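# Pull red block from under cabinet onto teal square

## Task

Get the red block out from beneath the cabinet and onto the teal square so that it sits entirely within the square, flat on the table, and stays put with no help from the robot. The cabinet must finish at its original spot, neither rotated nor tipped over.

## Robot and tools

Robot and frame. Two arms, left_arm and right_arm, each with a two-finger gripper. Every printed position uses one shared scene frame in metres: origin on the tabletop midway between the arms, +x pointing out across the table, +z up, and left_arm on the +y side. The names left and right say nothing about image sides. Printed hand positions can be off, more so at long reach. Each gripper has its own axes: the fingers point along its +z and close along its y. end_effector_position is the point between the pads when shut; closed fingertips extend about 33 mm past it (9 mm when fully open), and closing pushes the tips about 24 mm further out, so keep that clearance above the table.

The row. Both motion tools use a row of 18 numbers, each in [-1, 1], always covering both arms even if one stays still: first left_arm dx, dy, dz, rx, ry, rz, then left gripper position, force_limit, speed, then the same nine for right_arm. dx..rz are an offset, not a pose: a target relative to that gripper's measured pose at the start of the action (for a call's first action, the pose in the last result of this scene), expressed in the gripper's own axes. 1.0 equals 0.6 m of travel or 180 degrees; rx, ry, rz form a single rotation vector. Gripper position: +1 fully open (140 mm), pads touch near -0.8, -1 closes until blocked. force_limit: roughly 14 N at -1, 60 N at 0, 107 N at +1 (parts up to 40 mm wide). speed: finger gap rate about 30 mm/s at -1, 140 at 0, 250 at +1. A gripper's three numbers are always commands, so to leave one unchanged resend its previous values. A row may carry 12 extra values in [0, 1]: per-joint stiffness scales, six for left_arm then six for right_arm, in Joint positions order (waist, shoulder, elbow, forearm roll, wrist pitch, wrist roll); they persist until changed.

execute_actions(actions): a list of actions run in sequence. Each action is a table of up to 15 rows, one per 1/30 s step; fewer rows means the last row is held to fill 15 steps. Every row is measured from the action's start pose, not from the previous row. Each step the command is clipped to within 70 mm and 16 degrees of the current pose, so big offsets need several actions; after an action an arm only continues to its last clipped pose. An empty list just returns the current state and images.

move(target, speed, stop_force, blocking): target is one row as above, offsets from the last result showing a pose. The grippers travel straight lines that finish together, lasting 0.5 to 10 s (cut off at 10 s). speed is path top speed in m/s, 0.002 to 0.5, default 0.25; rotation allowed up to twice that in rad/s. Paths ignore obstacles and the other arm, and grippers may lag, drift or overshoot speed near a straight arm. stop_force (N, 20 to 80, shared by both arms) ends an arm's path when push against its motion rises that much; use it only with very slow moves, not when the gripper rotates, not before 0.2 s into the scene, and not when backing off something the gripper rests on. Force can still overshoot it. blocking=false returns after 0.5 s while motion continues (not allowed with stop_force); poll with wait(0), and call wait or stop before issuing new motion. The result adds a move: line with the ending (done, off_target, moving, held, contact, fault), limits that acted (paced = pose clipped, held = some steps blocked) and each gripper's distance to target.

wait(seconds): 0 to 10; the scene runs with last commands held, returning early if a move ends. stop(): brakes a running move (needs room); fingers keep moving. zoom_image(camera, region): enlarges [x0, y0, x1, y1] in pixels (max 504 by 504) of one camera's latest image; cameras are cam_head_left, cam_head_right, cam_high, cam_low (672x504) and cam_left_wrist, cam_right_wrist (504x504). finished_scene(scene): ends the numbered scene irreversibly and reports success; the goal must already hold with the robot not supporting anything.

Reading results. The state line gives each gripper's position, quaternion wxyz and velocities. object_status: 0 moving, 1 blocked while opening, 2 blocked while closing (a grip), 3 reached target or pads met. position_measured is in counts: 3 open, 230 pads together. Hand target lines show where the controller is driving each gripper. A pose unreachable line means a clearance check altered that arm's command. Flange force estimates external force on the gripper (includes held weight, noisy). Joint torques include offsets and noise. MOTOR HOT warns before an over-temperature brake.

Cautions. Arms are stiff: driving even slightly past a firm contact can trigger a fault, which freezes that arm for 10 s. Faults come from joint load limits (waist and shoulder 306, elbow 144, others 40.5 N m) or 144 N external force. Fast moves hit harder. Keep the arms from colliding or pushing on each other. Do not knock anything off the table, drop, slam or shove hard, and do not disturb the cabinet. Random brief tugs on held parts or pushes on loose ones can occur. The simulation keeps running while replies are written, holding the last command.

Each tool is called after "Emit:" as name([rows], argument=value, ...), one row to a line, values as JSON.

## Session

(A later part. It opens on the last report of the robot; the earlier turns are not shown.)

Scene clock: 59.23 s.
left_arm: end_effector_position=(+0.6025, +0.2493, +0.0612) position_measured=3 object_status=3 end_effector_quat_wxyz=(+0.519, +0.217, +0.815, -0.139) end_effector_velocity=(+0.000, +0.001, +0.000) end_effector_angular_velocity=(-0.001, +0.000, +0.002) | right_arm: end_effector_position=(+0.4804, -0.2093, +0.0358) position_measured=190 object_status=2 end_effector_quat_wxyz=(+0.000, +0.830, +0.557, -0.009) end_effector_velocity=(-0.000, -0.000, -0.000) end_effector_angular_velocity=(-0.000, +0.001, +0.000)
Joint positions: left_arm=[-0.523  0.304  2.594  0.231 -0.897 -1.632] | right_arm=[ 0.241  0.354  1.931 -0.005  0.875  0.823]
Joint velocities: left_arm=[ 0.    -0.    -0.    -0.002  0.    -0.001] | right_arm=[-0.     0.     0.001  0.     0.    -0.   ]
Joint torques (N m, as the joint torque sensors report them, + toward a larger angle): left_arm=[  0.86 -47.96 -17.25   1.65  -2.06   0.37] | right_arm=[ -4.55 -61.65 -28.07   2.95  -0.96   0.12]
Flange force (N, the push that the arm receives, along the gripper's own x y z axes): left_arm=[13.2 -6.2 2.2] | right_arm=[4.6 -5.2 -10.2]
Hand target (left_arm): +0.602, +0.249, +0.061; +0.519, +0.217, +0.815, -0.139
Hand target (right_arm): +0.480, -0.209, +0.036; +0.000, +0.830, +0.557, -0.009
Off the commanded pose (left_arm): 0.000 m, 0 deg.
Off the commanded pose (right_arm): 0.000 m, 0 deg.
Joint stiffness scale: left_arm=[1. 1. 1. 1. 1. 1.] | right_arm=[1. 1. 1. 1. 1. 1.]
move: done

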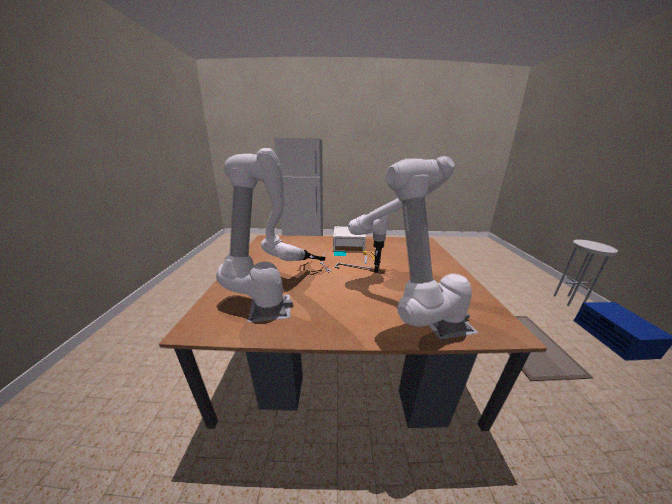

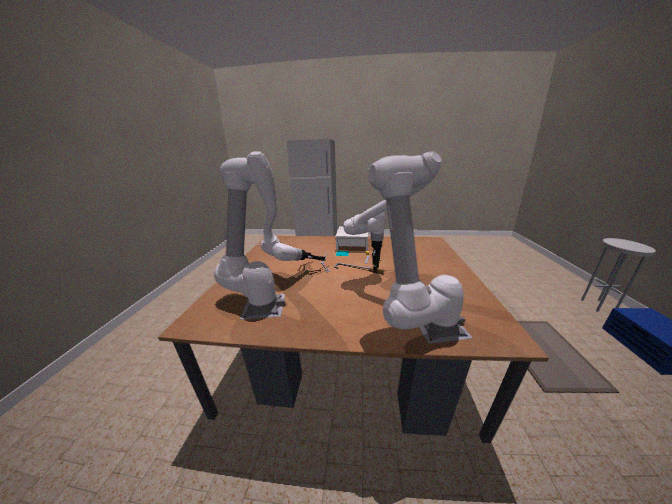

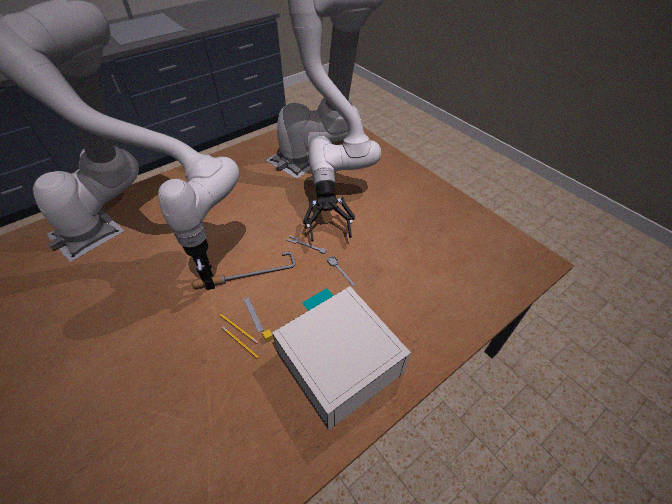

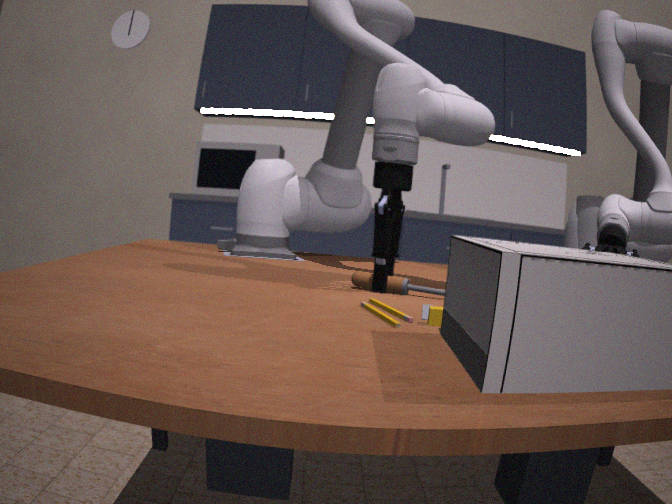

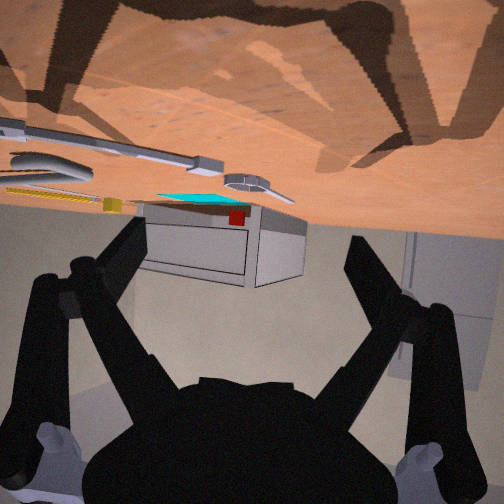

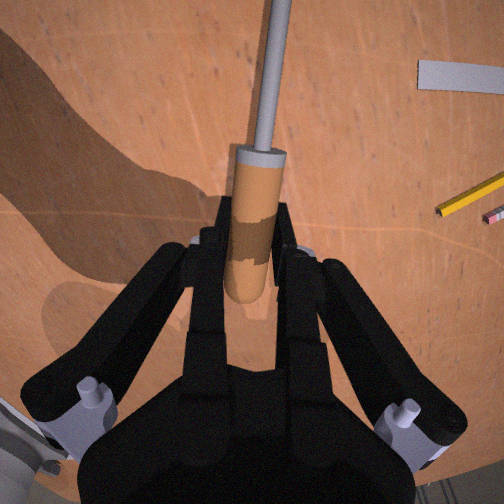

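Emit:
move(target=[0,0,0,0,0,0,1,0,0,0,0,-0.03,0,0,0,-1,0.6,0], speed=0.1)

Emit:
move(target=[0,0,0,0,0,0,1,0,0,-0.112,-0.098,-0.04,0,0,0.376,-1,0.6,0], speed=0.3)

Emit:
move(target=[-0.101,-0.247,0.216,0,0,0,1,0,0,0,0,0,0,0,0,-1,0.6,0], speed=0.25)

Scene clock: 78.47 s.
left_arm: end_effector_position=(+0.6025, +0.2493, +0.0612) position_measured=3 object_status=3 end_effector_quat_wxyz=(+0.519, +0.217, +0.815, -0.139) end_effector_velocity=(+0.001, +0.000, +0.000) end_effector_angular_velocity=(+0.001, -0.001, +0.001) | right_arm: end_effector_position=(+0.4807, -0.2092, +0.0514) position_measured=190 object_status=2 end_effector_quat_wxyz=(+0.001, +0.830, +0.557, -0.008) end_effector_velocity=(-0.001, -0.000, +0.000) end_effector_angular_velocity=(-0.001, +0.003, -0.001)
Joint positions: left_arm=[-0.523  0.304  2.594  0.231 -0.897 -1.632] | right_arm=[ 0.241  0.336  1.921 -0.005  0.9    0.823]
Joint velocities: left_arm=[ 0.    -0.    -0.001 -0.002  0.     0.002] | right_arm=[ 0.     0.    -0.     0.     0.003  0.001]
Joint torques (N m, as the joint torque sensors report them, + toward a larger angle): left_arm=[  2.2  -48.09 -16.99   1.61  -2.38   0.68] | right_arm=[ -3.28 -67.95 -32.94   3.63   0.39  -0.04]
Flange force (N, the push that the arm receives, along the gripper's own x y z axes): left_arm=[11.5 -9.7 3.5] | right_arm=[4.1 -3.4 3.2]
Hand target (left_arm): +0.602, +0.249, +0.061; +0.519, +0.217, +0.815, -0.139
Hand target (right_arm): +0.481, -0.209, +0.054; +0.000, +0.830, +0.557, -0.009
Off the commanded pose (left_arm): 0.000 m, 0 deg.
Off the commanded pose (right_arm): 0.002 m, 0 deg.
Joint stiffness scale: left_arm=[1. 1. 1. 1. 1. 1.] | right_arm=[1. 1. 1. 1. 1. 1.]
move: done

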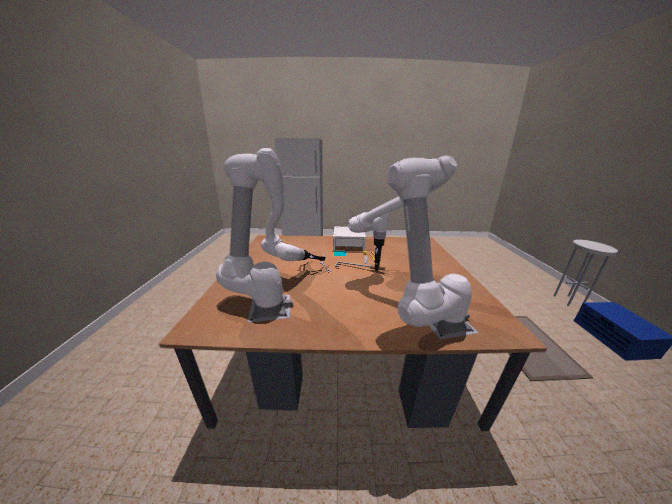

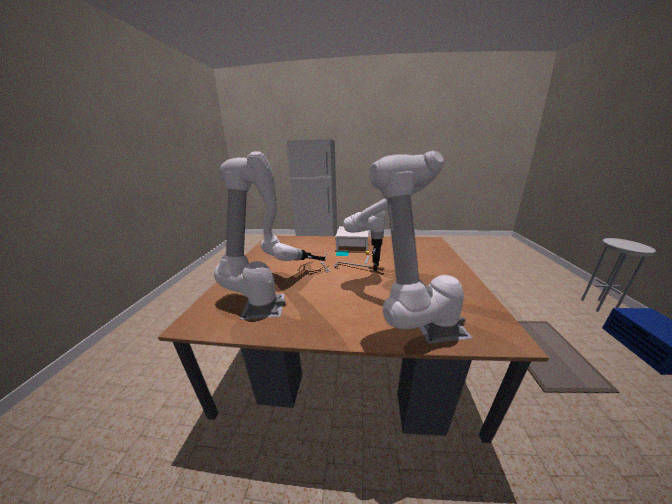

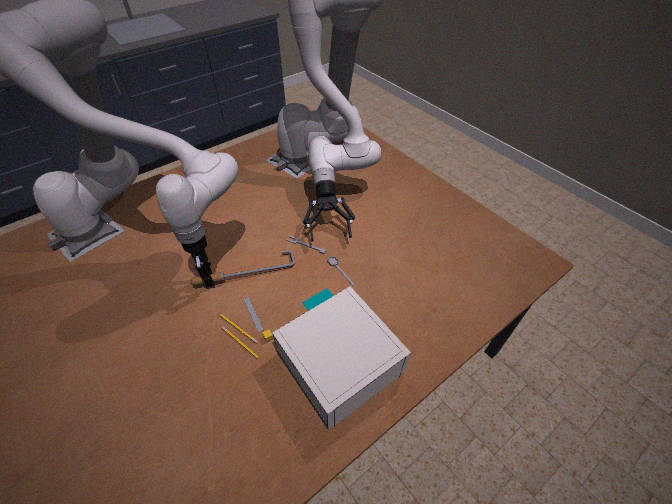

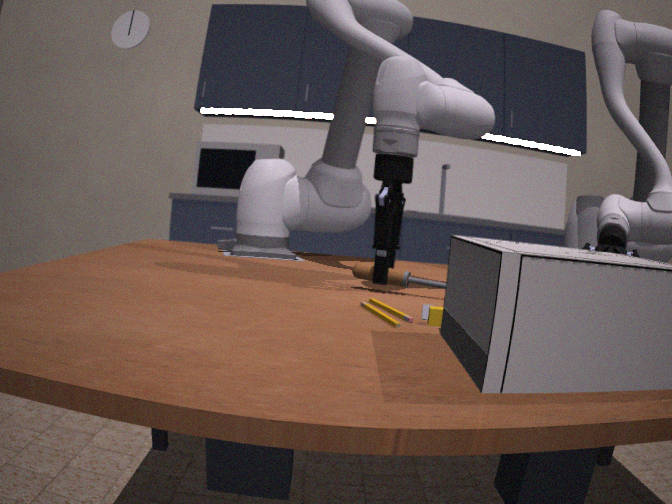

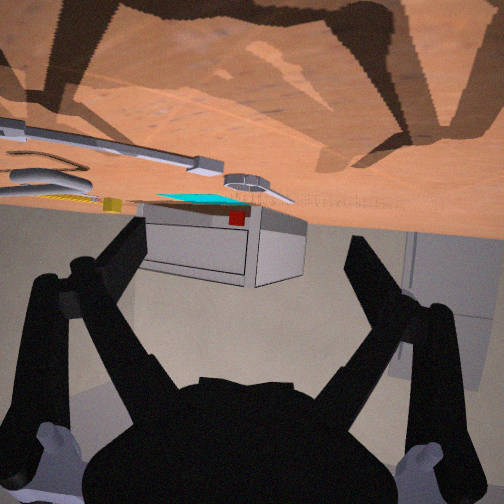

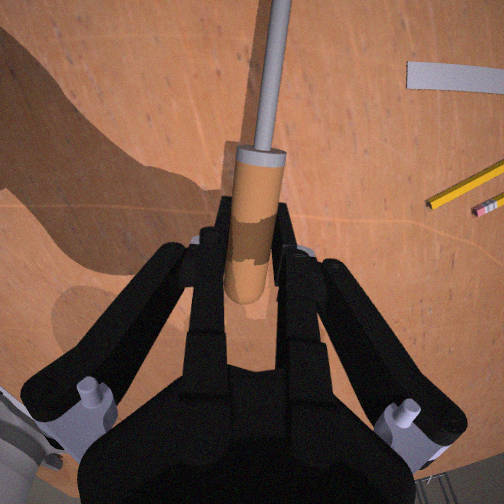

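Scene clock: 80.87 s.
left_arm: end_effector_position=(+0.6025, +0.2493, +0.0612) position_measured=3 object_status=3 end_effector_quat_wxyz=(+0.519, +0.217, +0.815, -0.139) end_effector_velocity=(-0.000, +0.001, -0.001) end_effector_angular_velocity=(-0.001, +0.001, +0.002) | right_arm: end_effector_position=(+0.4037, -0.2468, +0.0773) position_measured=190 object_status=2 end_effector_quat_wxyz=(+0.003, +1.000, +0.003, -0.004) end_effector_velocity=(-0.001, -0.000, -0.000) end_effector_angular_velocity=(-0.001, +0.001, -0.009)
Joint positions: left_arm=[-0.523  0.304  2.594  0.231 -0.897 -1.632] | right_arm=[ 0.237  0.187  2.065 -0.003  0.9    1.994]
Joint velocities: left_arm=[ 0.001  0.     0.001 -0.001 -0.    -0.001] | right_arm=[ 0.     0.     0.001 -0.    -0.     0.009]
Joint torques (N m, as the joint torque sensors report them, + toward a larger angle): left_arm=[  1.15 -48.43 -14.45   1.28  -2.47   0.47] | right_arm=[ -2.93 -52.99 -32.33   2.86  -0.26  -0.52]
Flange force (N, the push that the arm receives, along the gripper's own x y z axes): left_arm=[10.5 -4.1 7.0] | right_arm=[-0.6 -6.7 1.1]
Hand target (left_arm): +0.602, +0.249, +0.061; +0.519, +0.217, +0.815, -0.139
Hand target (right_arm): +0.401, -0.249, +0.077; +0.005, +1.000, +0.001, -0.006
Off the commanded pose (left_arm): 0.000 m, 0 deg.
Off the commanded pose (right_arm): 0.003 m, 0 deg.
Joint stiffness scale: left_arm=[1. 1. 1. 1. 1. 1.] | right_arm=[1. 1. 1. 1. 1. 1.]
move: done

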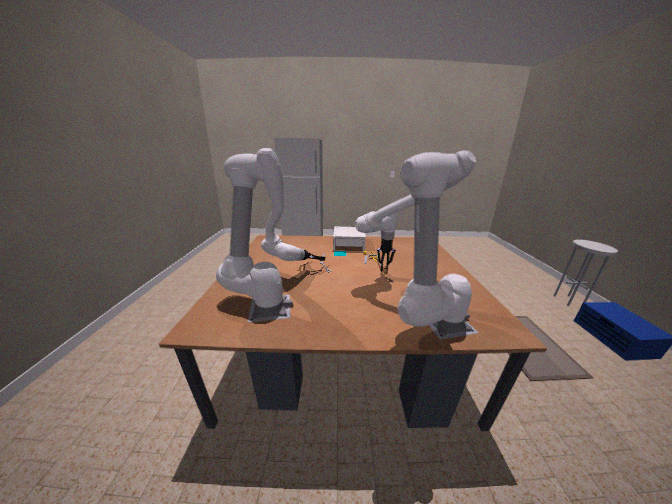

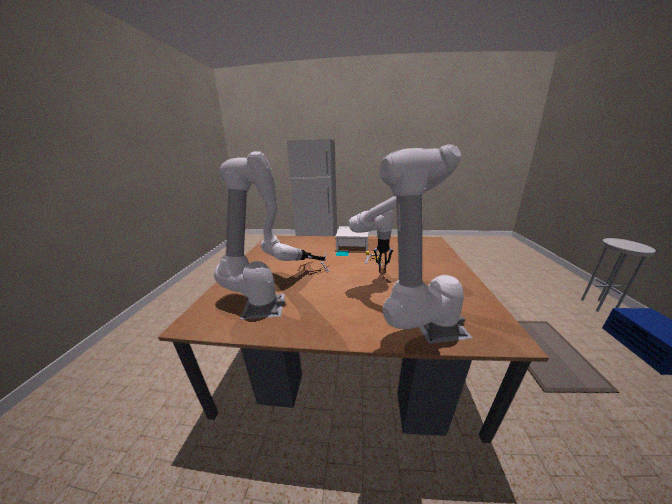

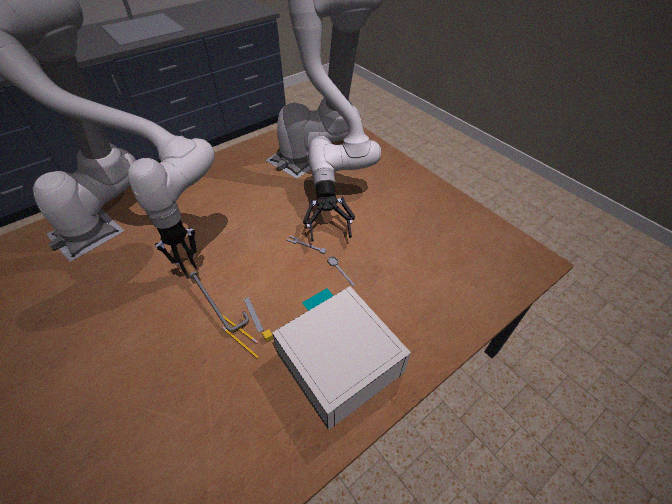

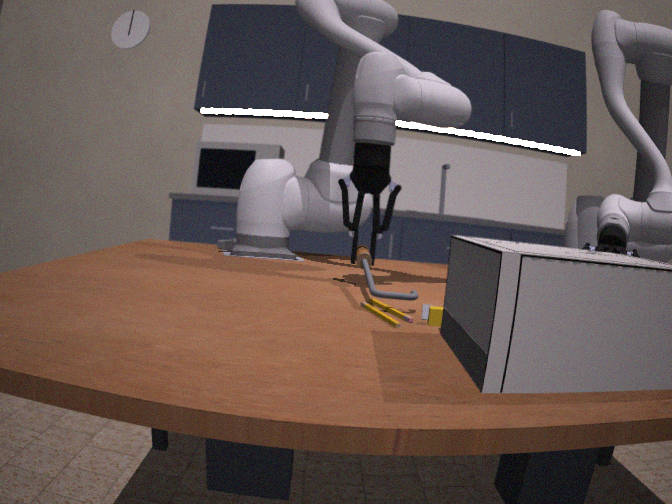

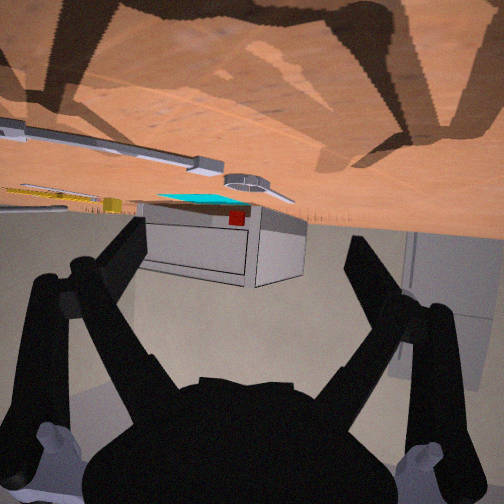

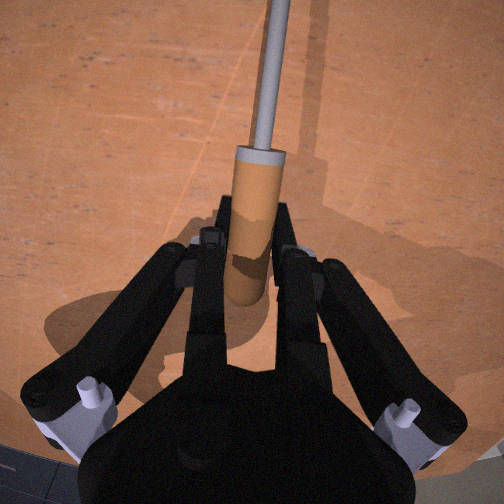

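Scene clock: 82.13 s.
left_arm: end_effector_position=(+0.6512, +0.0504, +0.0620) position_measured=3 object_status=3 end_effector_quat_wxyz=(+0.520, +0.218, +0.814, -0.140) end_effector_velocity=(+0.000, +0.000, -0.001) end_effector_angular_velocity=(+0.001, +0.001, +0.002) | right_arm: end_effector_position=(+0.4037, -0.2468, +0.0773) position_measured=190 object_status=2 end_effector_quat_wxyz=(+0.003, +1.000, +0.003, -0.004) end_effector_velocity=(+0.000, +0.000, +0.000) end_effector_angular_velocity=(+0.000, -0.000, +0.001)
Joint positions: left_arm=[-0.91   0.407  2.36  -0.244 -0.772 -1.474] | right_arm=[ 0.237  0.187  2.065 -0.003  0.9    1.994]
Joint velocities: left_arm=[-0.001  0.    -0.    -0.004  0.001  0.002] | right_arm=[ 0.    -0.    -0.     0.     0.    -0.001]
Joint torques (N m, as the joint torque sensors report them, + toward a larger angle): left_arm=[  0.33 -59.81 -17.86   2.1   -2.     0.2 ] | right_arm=[ -4.   -53.79 -33.54   2.94  -0.4   -0.18]
Flange force (N, the push that the arm receives, along the gripper's own x y z axes): left_arm=[5.4 -1.4 1.1] | right_arm=[-2.0 -7.6 2.6]
Hand target (left_arm): +0.652, +0.049, +0.061; +0.519, +0.217, +0.815, -0.139
Hand target (right_arm): +0.404, -0.247, +0.077; +0.003, +1.000, +0.003, -0.004
Off the commanded pose (left_arm): 0.002 m, 0 deg.
Off the commanded pose (right_arm): 0.000 m, 0 deg.
Joint stiffness scale: left_arm=[1. 1. 1. 1. 1. 1.] | right_arm=[1. 1. 1. 1. 1. 1.]
move: done

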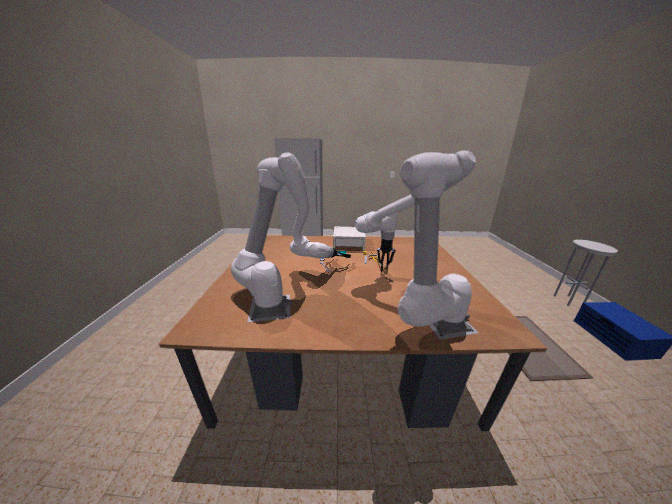

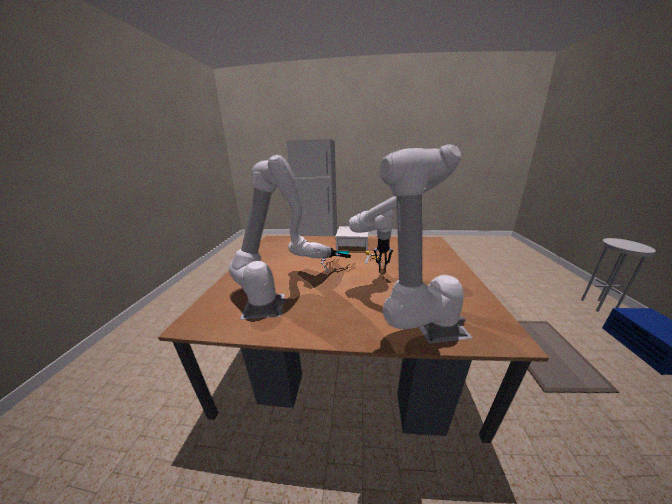

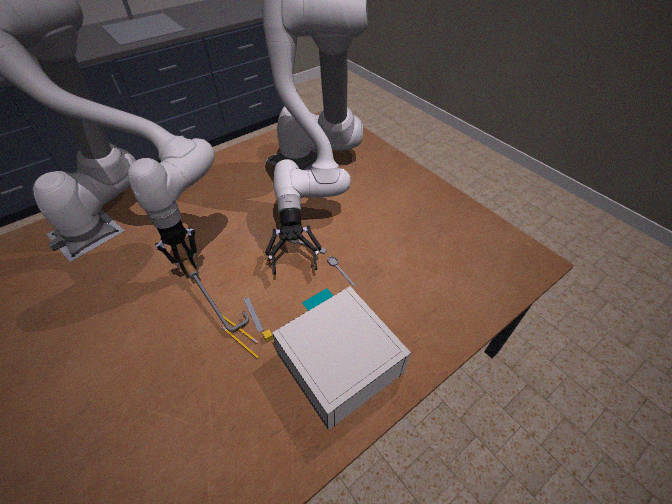

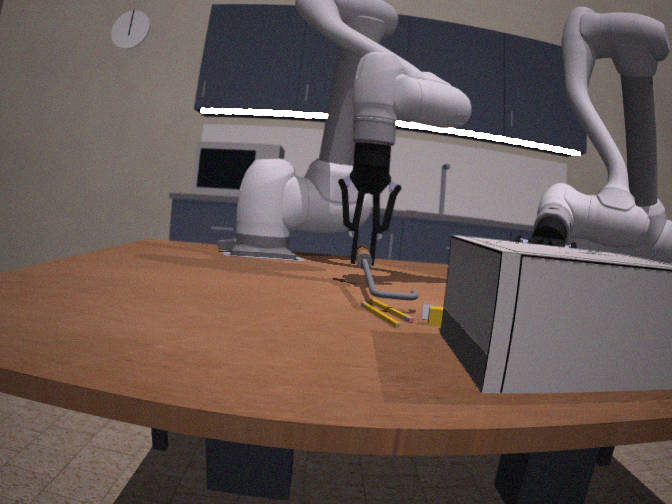

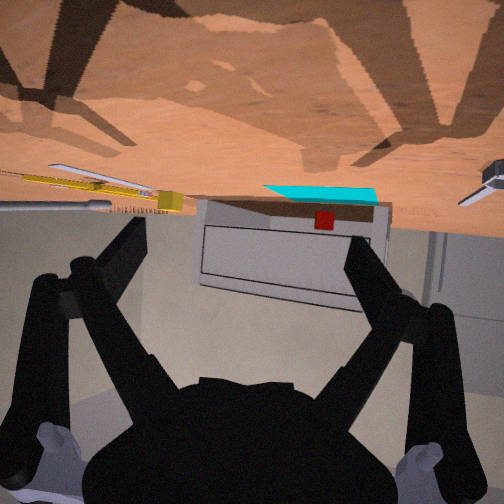

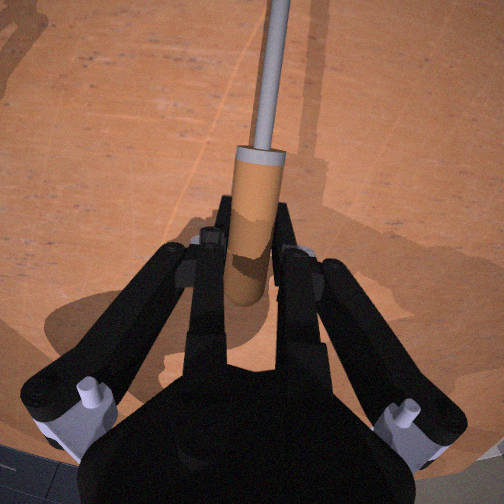

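Emit:
zoom_image(camera="cam_left_wrist", region=[0, 160, 420, 280])

Emit:
zoom_image(camera="cam_left_wrist", region=[180, 170, 420, 260])

Region (0, 160, 420, 280) of cam_left_wrist's 504x504 image, scaled by 1.200, with more detail than that image has; it fills the top 144 rows of this view, and the rest is white.

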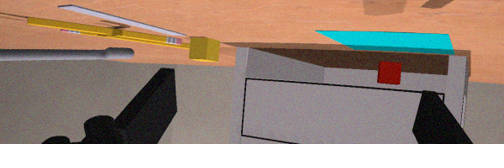

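Region (180, 170, 420, 260) of cam_left_wrist's 504x504 image, scaled by 2.100, with more detail than that image has; it fills the top 189 rows of this view, and the rest is white.

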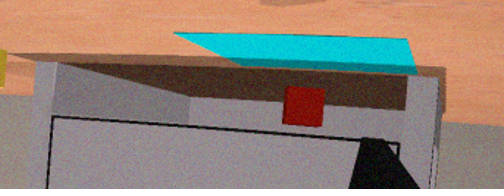

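Emit:
move(target=[0.101,0.247,-0.216,0,0,0,1,0,0,0.05,-0.2,0.052,0,0.008,0,-1,0.6,0], speed=0.25)

Emit:
zoom_image(camera="cam_high", region=[170, 220, 430, 430])

Emit:
zoom_image(camera="cam_head_left", region=[300, 215, 420, 285])

Scene clock: 100.10 s.
left_arm: end_effector_position=(+0.6039, +0.2505, +0.0609) position_measured=3 object_status=3 end_effector_quat_wxyz=(+0.520, +0.217, +0.814, -0.138) end_effector_velocity=(+0.000, +0.000, +0.000) end_effector_angular_velocity=(-0.002, +0.000, -0.004) | right_arm: end_effector_position=(+0.4297, -0.1294, +0.0450) position_measured=190 object_status=2 end_effector_quat_wxyz=(+0.004, +1.000, +0.003, +0.004) end_effector_velocity=(+0.000, +0.000, +0.000) end_effector_angular_velocity=(+0.000, -0.001, +0.000)
Joint positions: left_arm=[-0.52   0.306  2.593  0.233 -0.899 -1.63 ] | right_arm=[ 0.396  0.334  1.939 -0.016  0.866  2.161]
Joint velocities: left_arm=[ 0.005  0.    -0.001  0.012 -0.001 -0.006] | right_arm=[ 0.    -0.    -0.001 -0.001 -0.     0.   ]
Joint torques (N m, as the joint torque sensors report them, + toward a larger angle): left_arm=[ -0.38 -47.2  -15.07   1.36  -2.47   0.55] | right_arm=[ -3.94 -63.52 -29.86   3.09   0.31  -0.49]
Flange force (N, the push that the arm receives, along the gripper's own x y z axes): left_arm=[7.8 -0.7 2.8] | right_arm=[-3.4 -6.2 -3.2]
Hand target (left_arm): +0.602, +0.250, +0.061; +0.520, +0.218, +0.814, -0.140
Hand target (right_arm): +0.433, -0.127, +0.045; +0.003, +1.000, +0.003, +0.008
Off the commanded pose (left_arm): 0.002 m, 0 deg.
Off the commanded pose (right_arm): 0.004 m, 0 deg.
Joint stiffness scale: left_arm=[1. 1. 1. 1. 1. 1.] | right_arm=[1. 1. 1. 1. 1. 1.]
move: off_target (right_arm)

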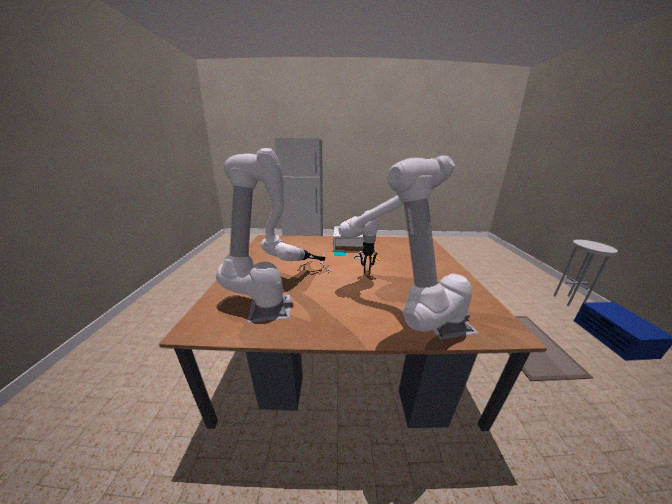

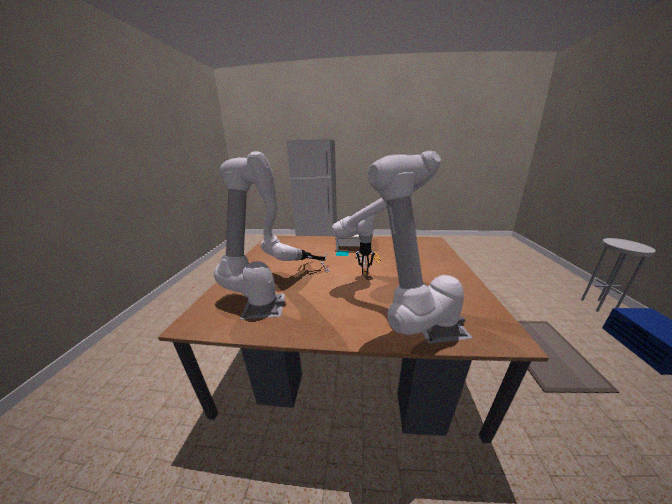

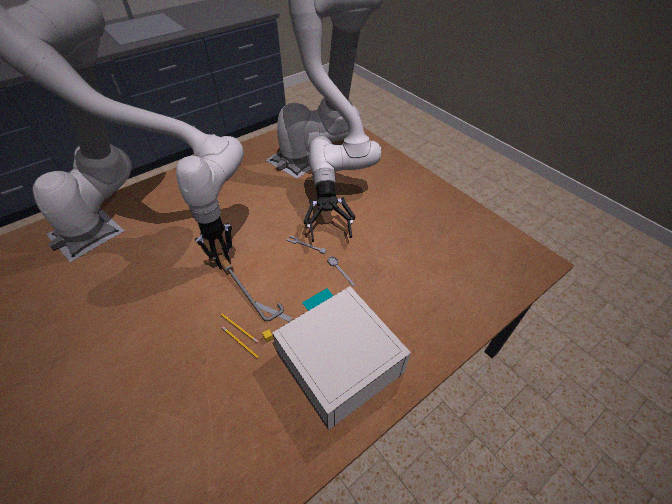

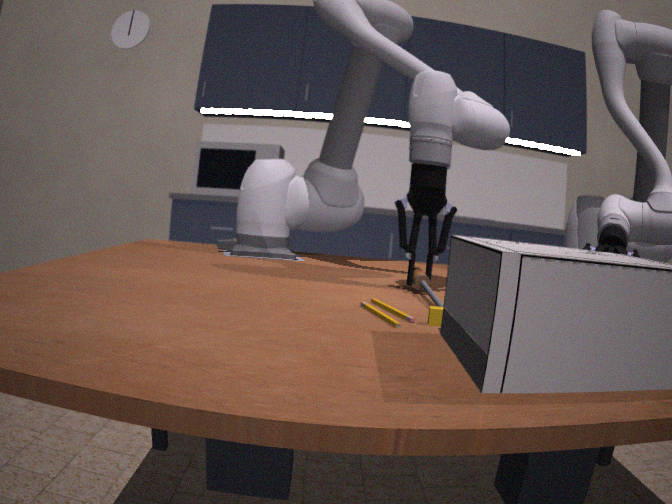

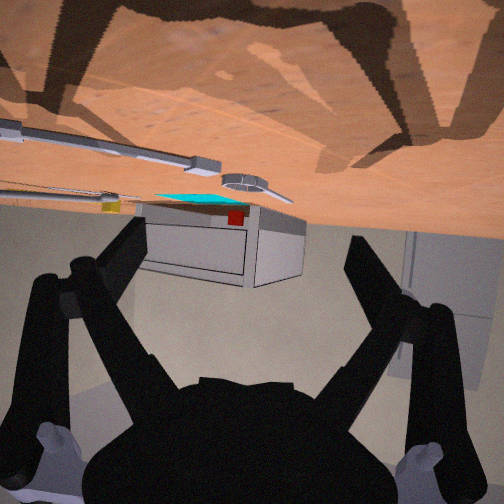

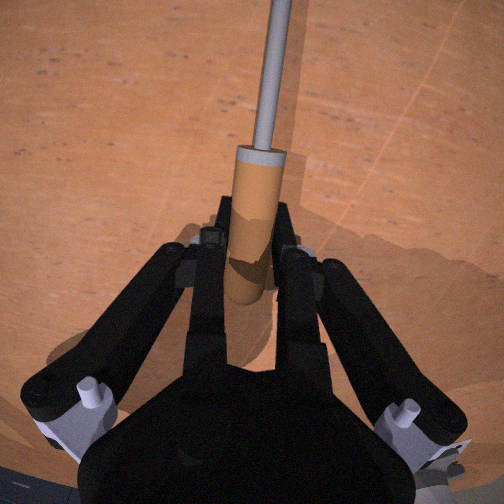

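Region (170, 220, 430, 430) of cam_high's 672x504 image, scaled by 1.938, with more detail than that image has; it fills the top 407 rows of this view, and the rest is white.

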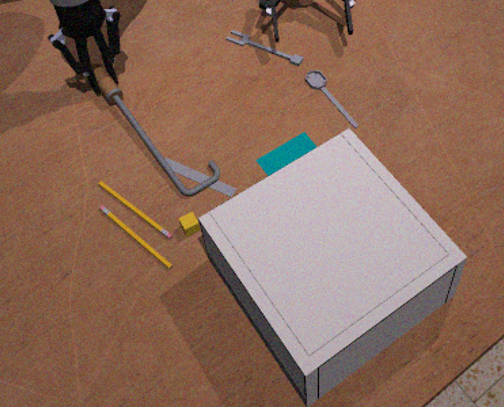

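Region (300, 215, 420, 285) of cam_head_left's 672x504 image, scaled by 4.200, with more detail than that image has; it fills the top 294 rows of this view, and the rest is white.

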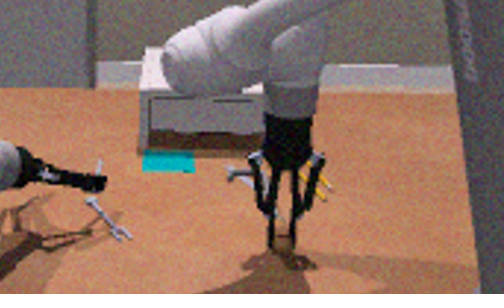

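Emit:
move(target=[0,0,0,0,0,0,1,0,0,0,0,0,0,0.014,0,-0.98,1,0], speed=0.1)

Emit:
move(target=[0,0,0,0,0,0,1,0,0,0.15,-0.027,0.006,0,0,0,-0.98,1,0], speed=0.1)

Emit:
zoom_image(camera="cam_left_wrist", region=[60, 170, 280, 250])

Scene clock: 109.17 s.
left_arm: end_effector_position=(+0.6038, +0.2504, +0.0609) position_measured=3 object_status=3 end_effector_quat_wxyz=(+0.520, +0.218, +0.814, -0.138) end_effector_velocity=(+0.000, -0.000, +0.000) end_effector_angular_velocity=(+0.002, -0.002, -0.002) | right_arm: end_effector_position=(+0.4298, -0.1300, +0.0453) position_measured=192 object_status=2 end_effector_quat_wxyz=(+0.005, +1.000, +0.003, +0.023) end_effector_velocity=(+0.000, -0.000, -0.000) end_effector_angular_velocity=(-0.000, -0.005, -0.001)
Joint positions: left_arm=[-0.52   0.306  2.593  0.233 -0.899 -1.631] | right_arm=[ 0.406  0.32   1.959 -0.046  0.83   2.191]
Joint velocities: left_arm=[-0.     0.    -0.     0.001 -0.     0.003] | right_arm=[ 0.001 -0.001  0.002 -0.004 -0.005  0.005]
Joint torques (N m, as the joint torque sensors report them, + toward a larger angle): left_arm=[  0.59 -48.87 -15.24   1.49  -2.28   0.71] | right_arm=[ -6.48 -64.9  -32.33   2.87  -0.4   -0.38]
Flange force (N, the push that the arm receives, along the gripper's own x y z axes): left_arm=[12.0 -3.3 6.1] | right_arm=[-6.0 -9.0 0.6]
Hand target (left_arm): +0.604, +0.250, +0.061; +0.520, +0.217, +0.814, -0.138
Hand target (right_arm): +0.430, -0.129, +0.045; +0.004, +1.000, +0.003, +0.026
Off the commanded pose (left_arm): 0.000 m, 0 deg.
Off the commanded pose (right_arm): 0.001 m, 0 deg.
Joint stiffness scale: left_arm=[1. 1. 1. 1. 1. 1.] | right_arm=[1. 1. 1. 1. 1. 1.]
move: done

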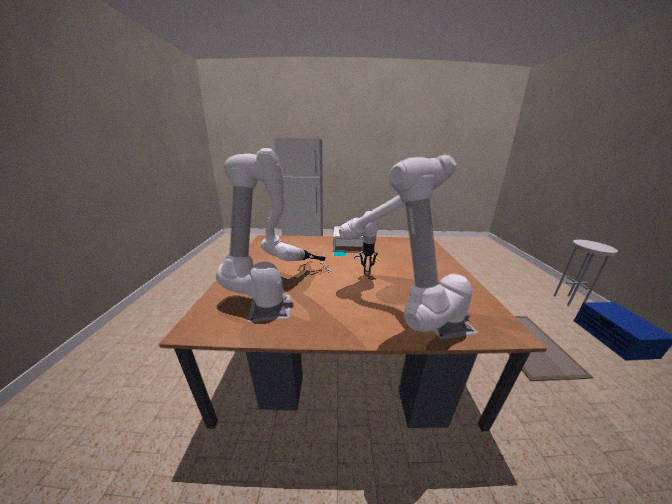

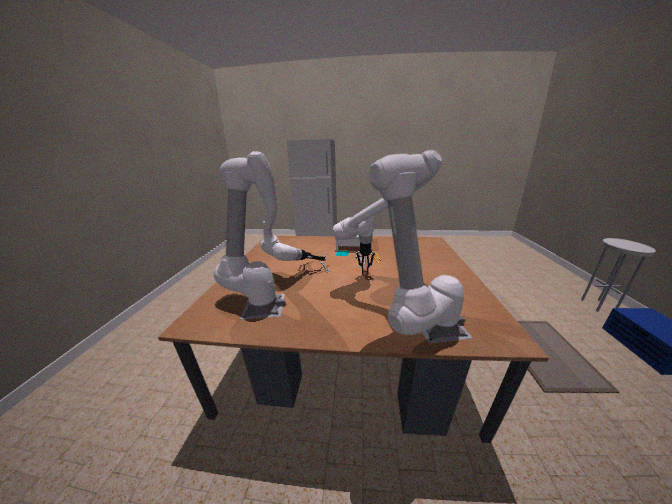

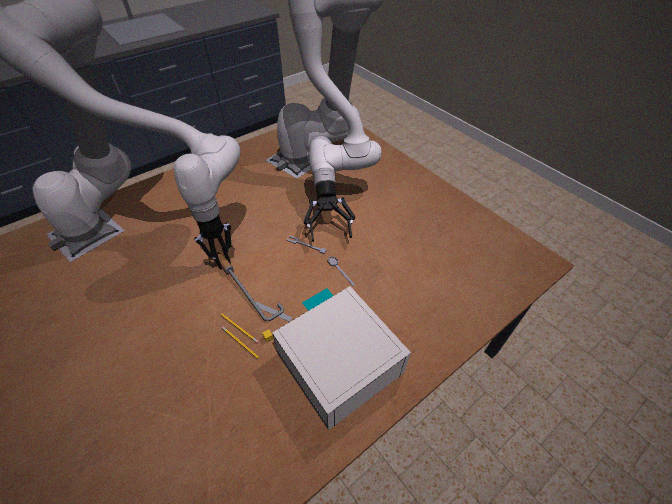

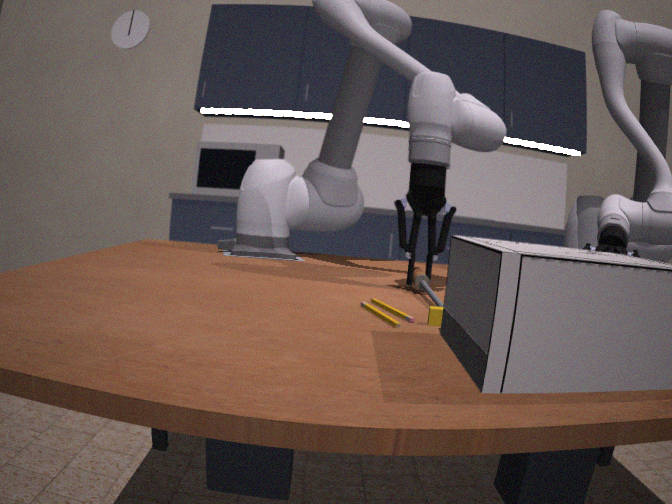

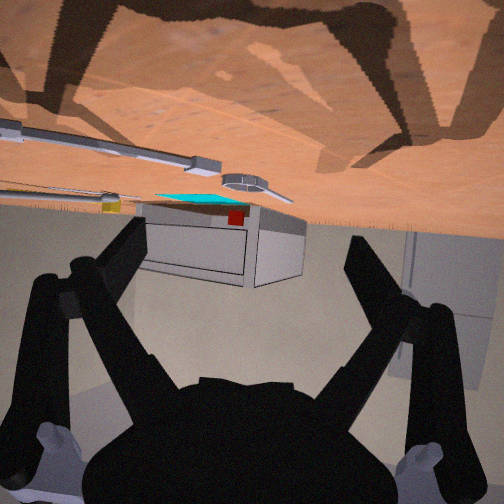

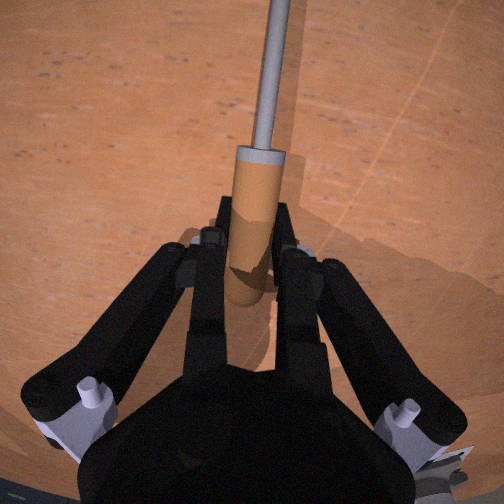

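Scene clock: 110.43 s.
left_arm: end_effector_position=(+0.6038, +0.2504, +0.0609) position_measured=3 object_status=3 end_effector_quat_wxyz=(+0.520, +0.218, +0.814, -0.138) end_effector_velocity=(+0.000, +0.000, -0.000) end_effector_angular_velocity=(+0.000, +0.001, +0.001) | right_arm: end_effector_position=(+0.5196, -0.1126, +0.0454) position_measured=192 object_status=2 end_effector_quat_wxyz=(+0.004, +1.000, +0.003, +0.026) end_effector_velocity=(+0.001, +0.000, +0.001) end_effector_angular_velocity=(-0.000, +0.000, +0.000)
Joint positions: left_arm=[-0.52   0.306  2.593  0.233 -0.899 -1.631] | right_arm=[ 0.356  0.427  1.795 -0.045  0.879  2.139]
Joint velocities: left_arm=[ 0.     0.     0.    -0.002  0.     0.   ] | right_arm=[-0.     0.    -0.002  0.     0.002 -0.   ]
Joint torques (N m, as the joint torque sensors report them, + toward a larger angle): left_arm=[  3.96 -49.06 -15.34   1.37  -1.9    0.3 ] | right_arm=[ -3.42 -79.18 -34.98   2.89  -0.37  -0.5 ]
Flange force (N, the push that the arm receives, along the gripper's own x y z axes): left_arm=[13.4 -13.6 8.5] | right_arm=[-2.9 -5.0 3.8]
Hand target (left_arm): +0.604, +0.250, +0.061; +0.520, +0.218, +0.814, -0.138
Hand target (right_arm): +0.520, -0.113, +0.046; +0.005, +1.000, +0.003, +0.023
Off the commanded pose (left_arm): 0.000 m, 0 deg.
Off the commanded pose (right_arm): 0.001 m, 0 deg.
Joint stiffness scale: left_arm=[1. 1. 1. 1. 1. 1.] | right_arm=[1. 1. 1. 1. 1. 1.]
move: done

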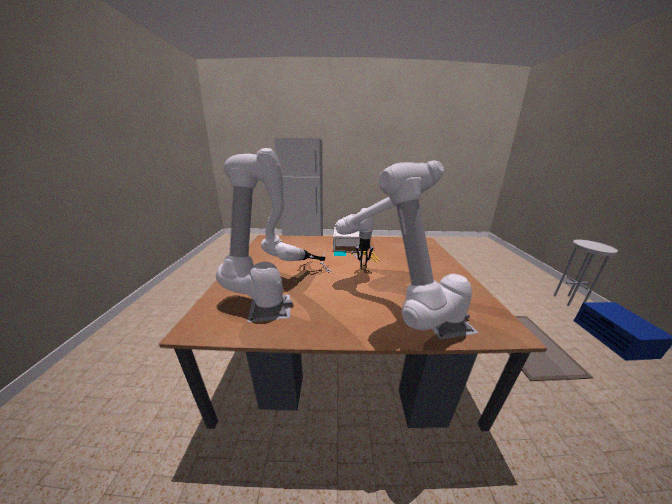

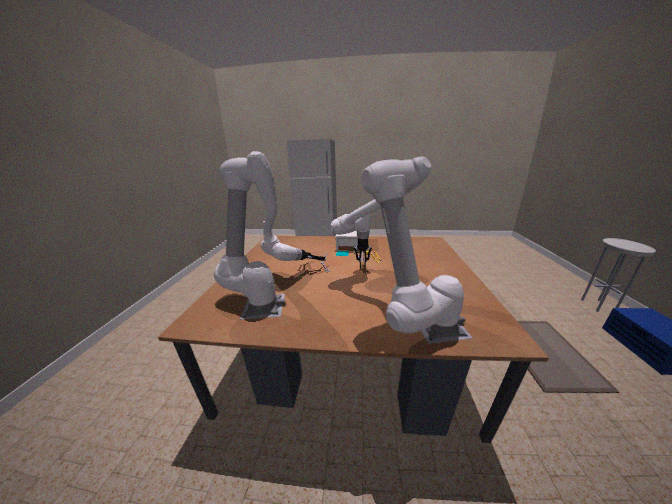

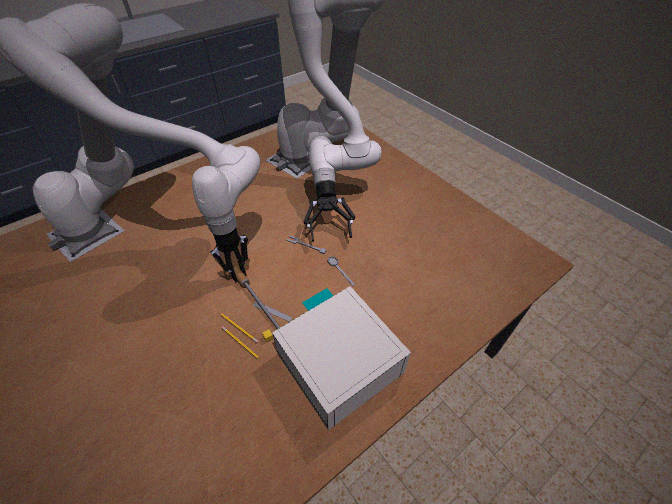

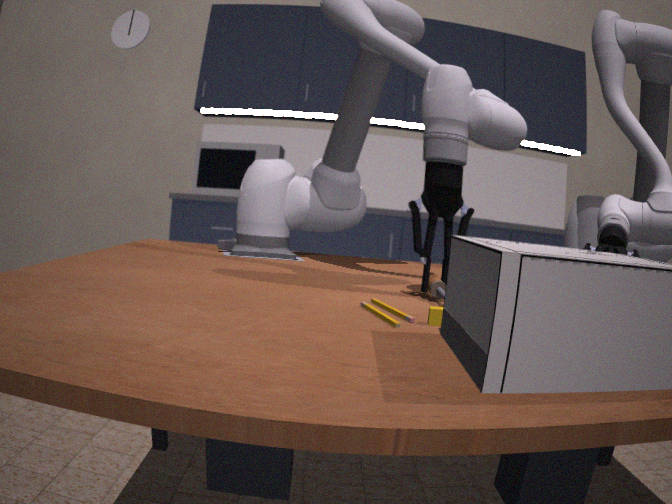

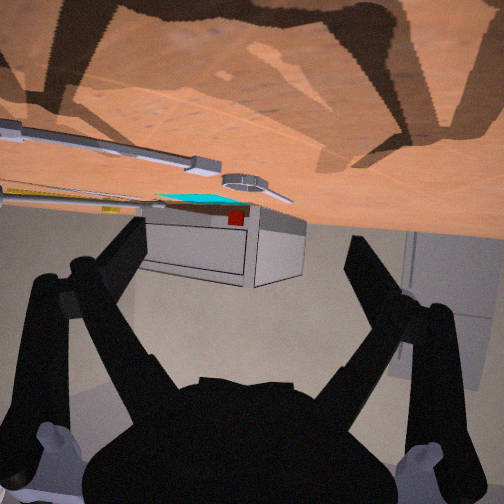

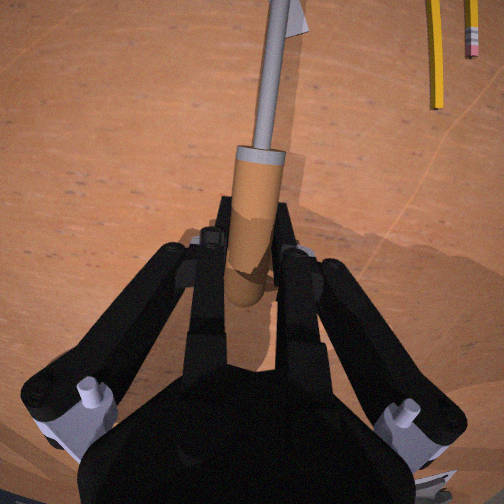

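Region (60, 170, 280, 250) of cam_left_wrist's 504x504 image, scaled by 2.291, with more detail than that image has; it fills the top 183 rows of this view, and the rest is white.

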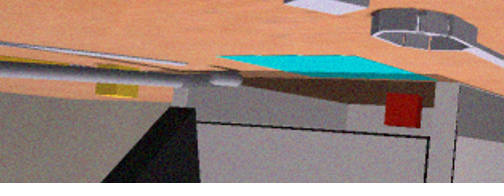

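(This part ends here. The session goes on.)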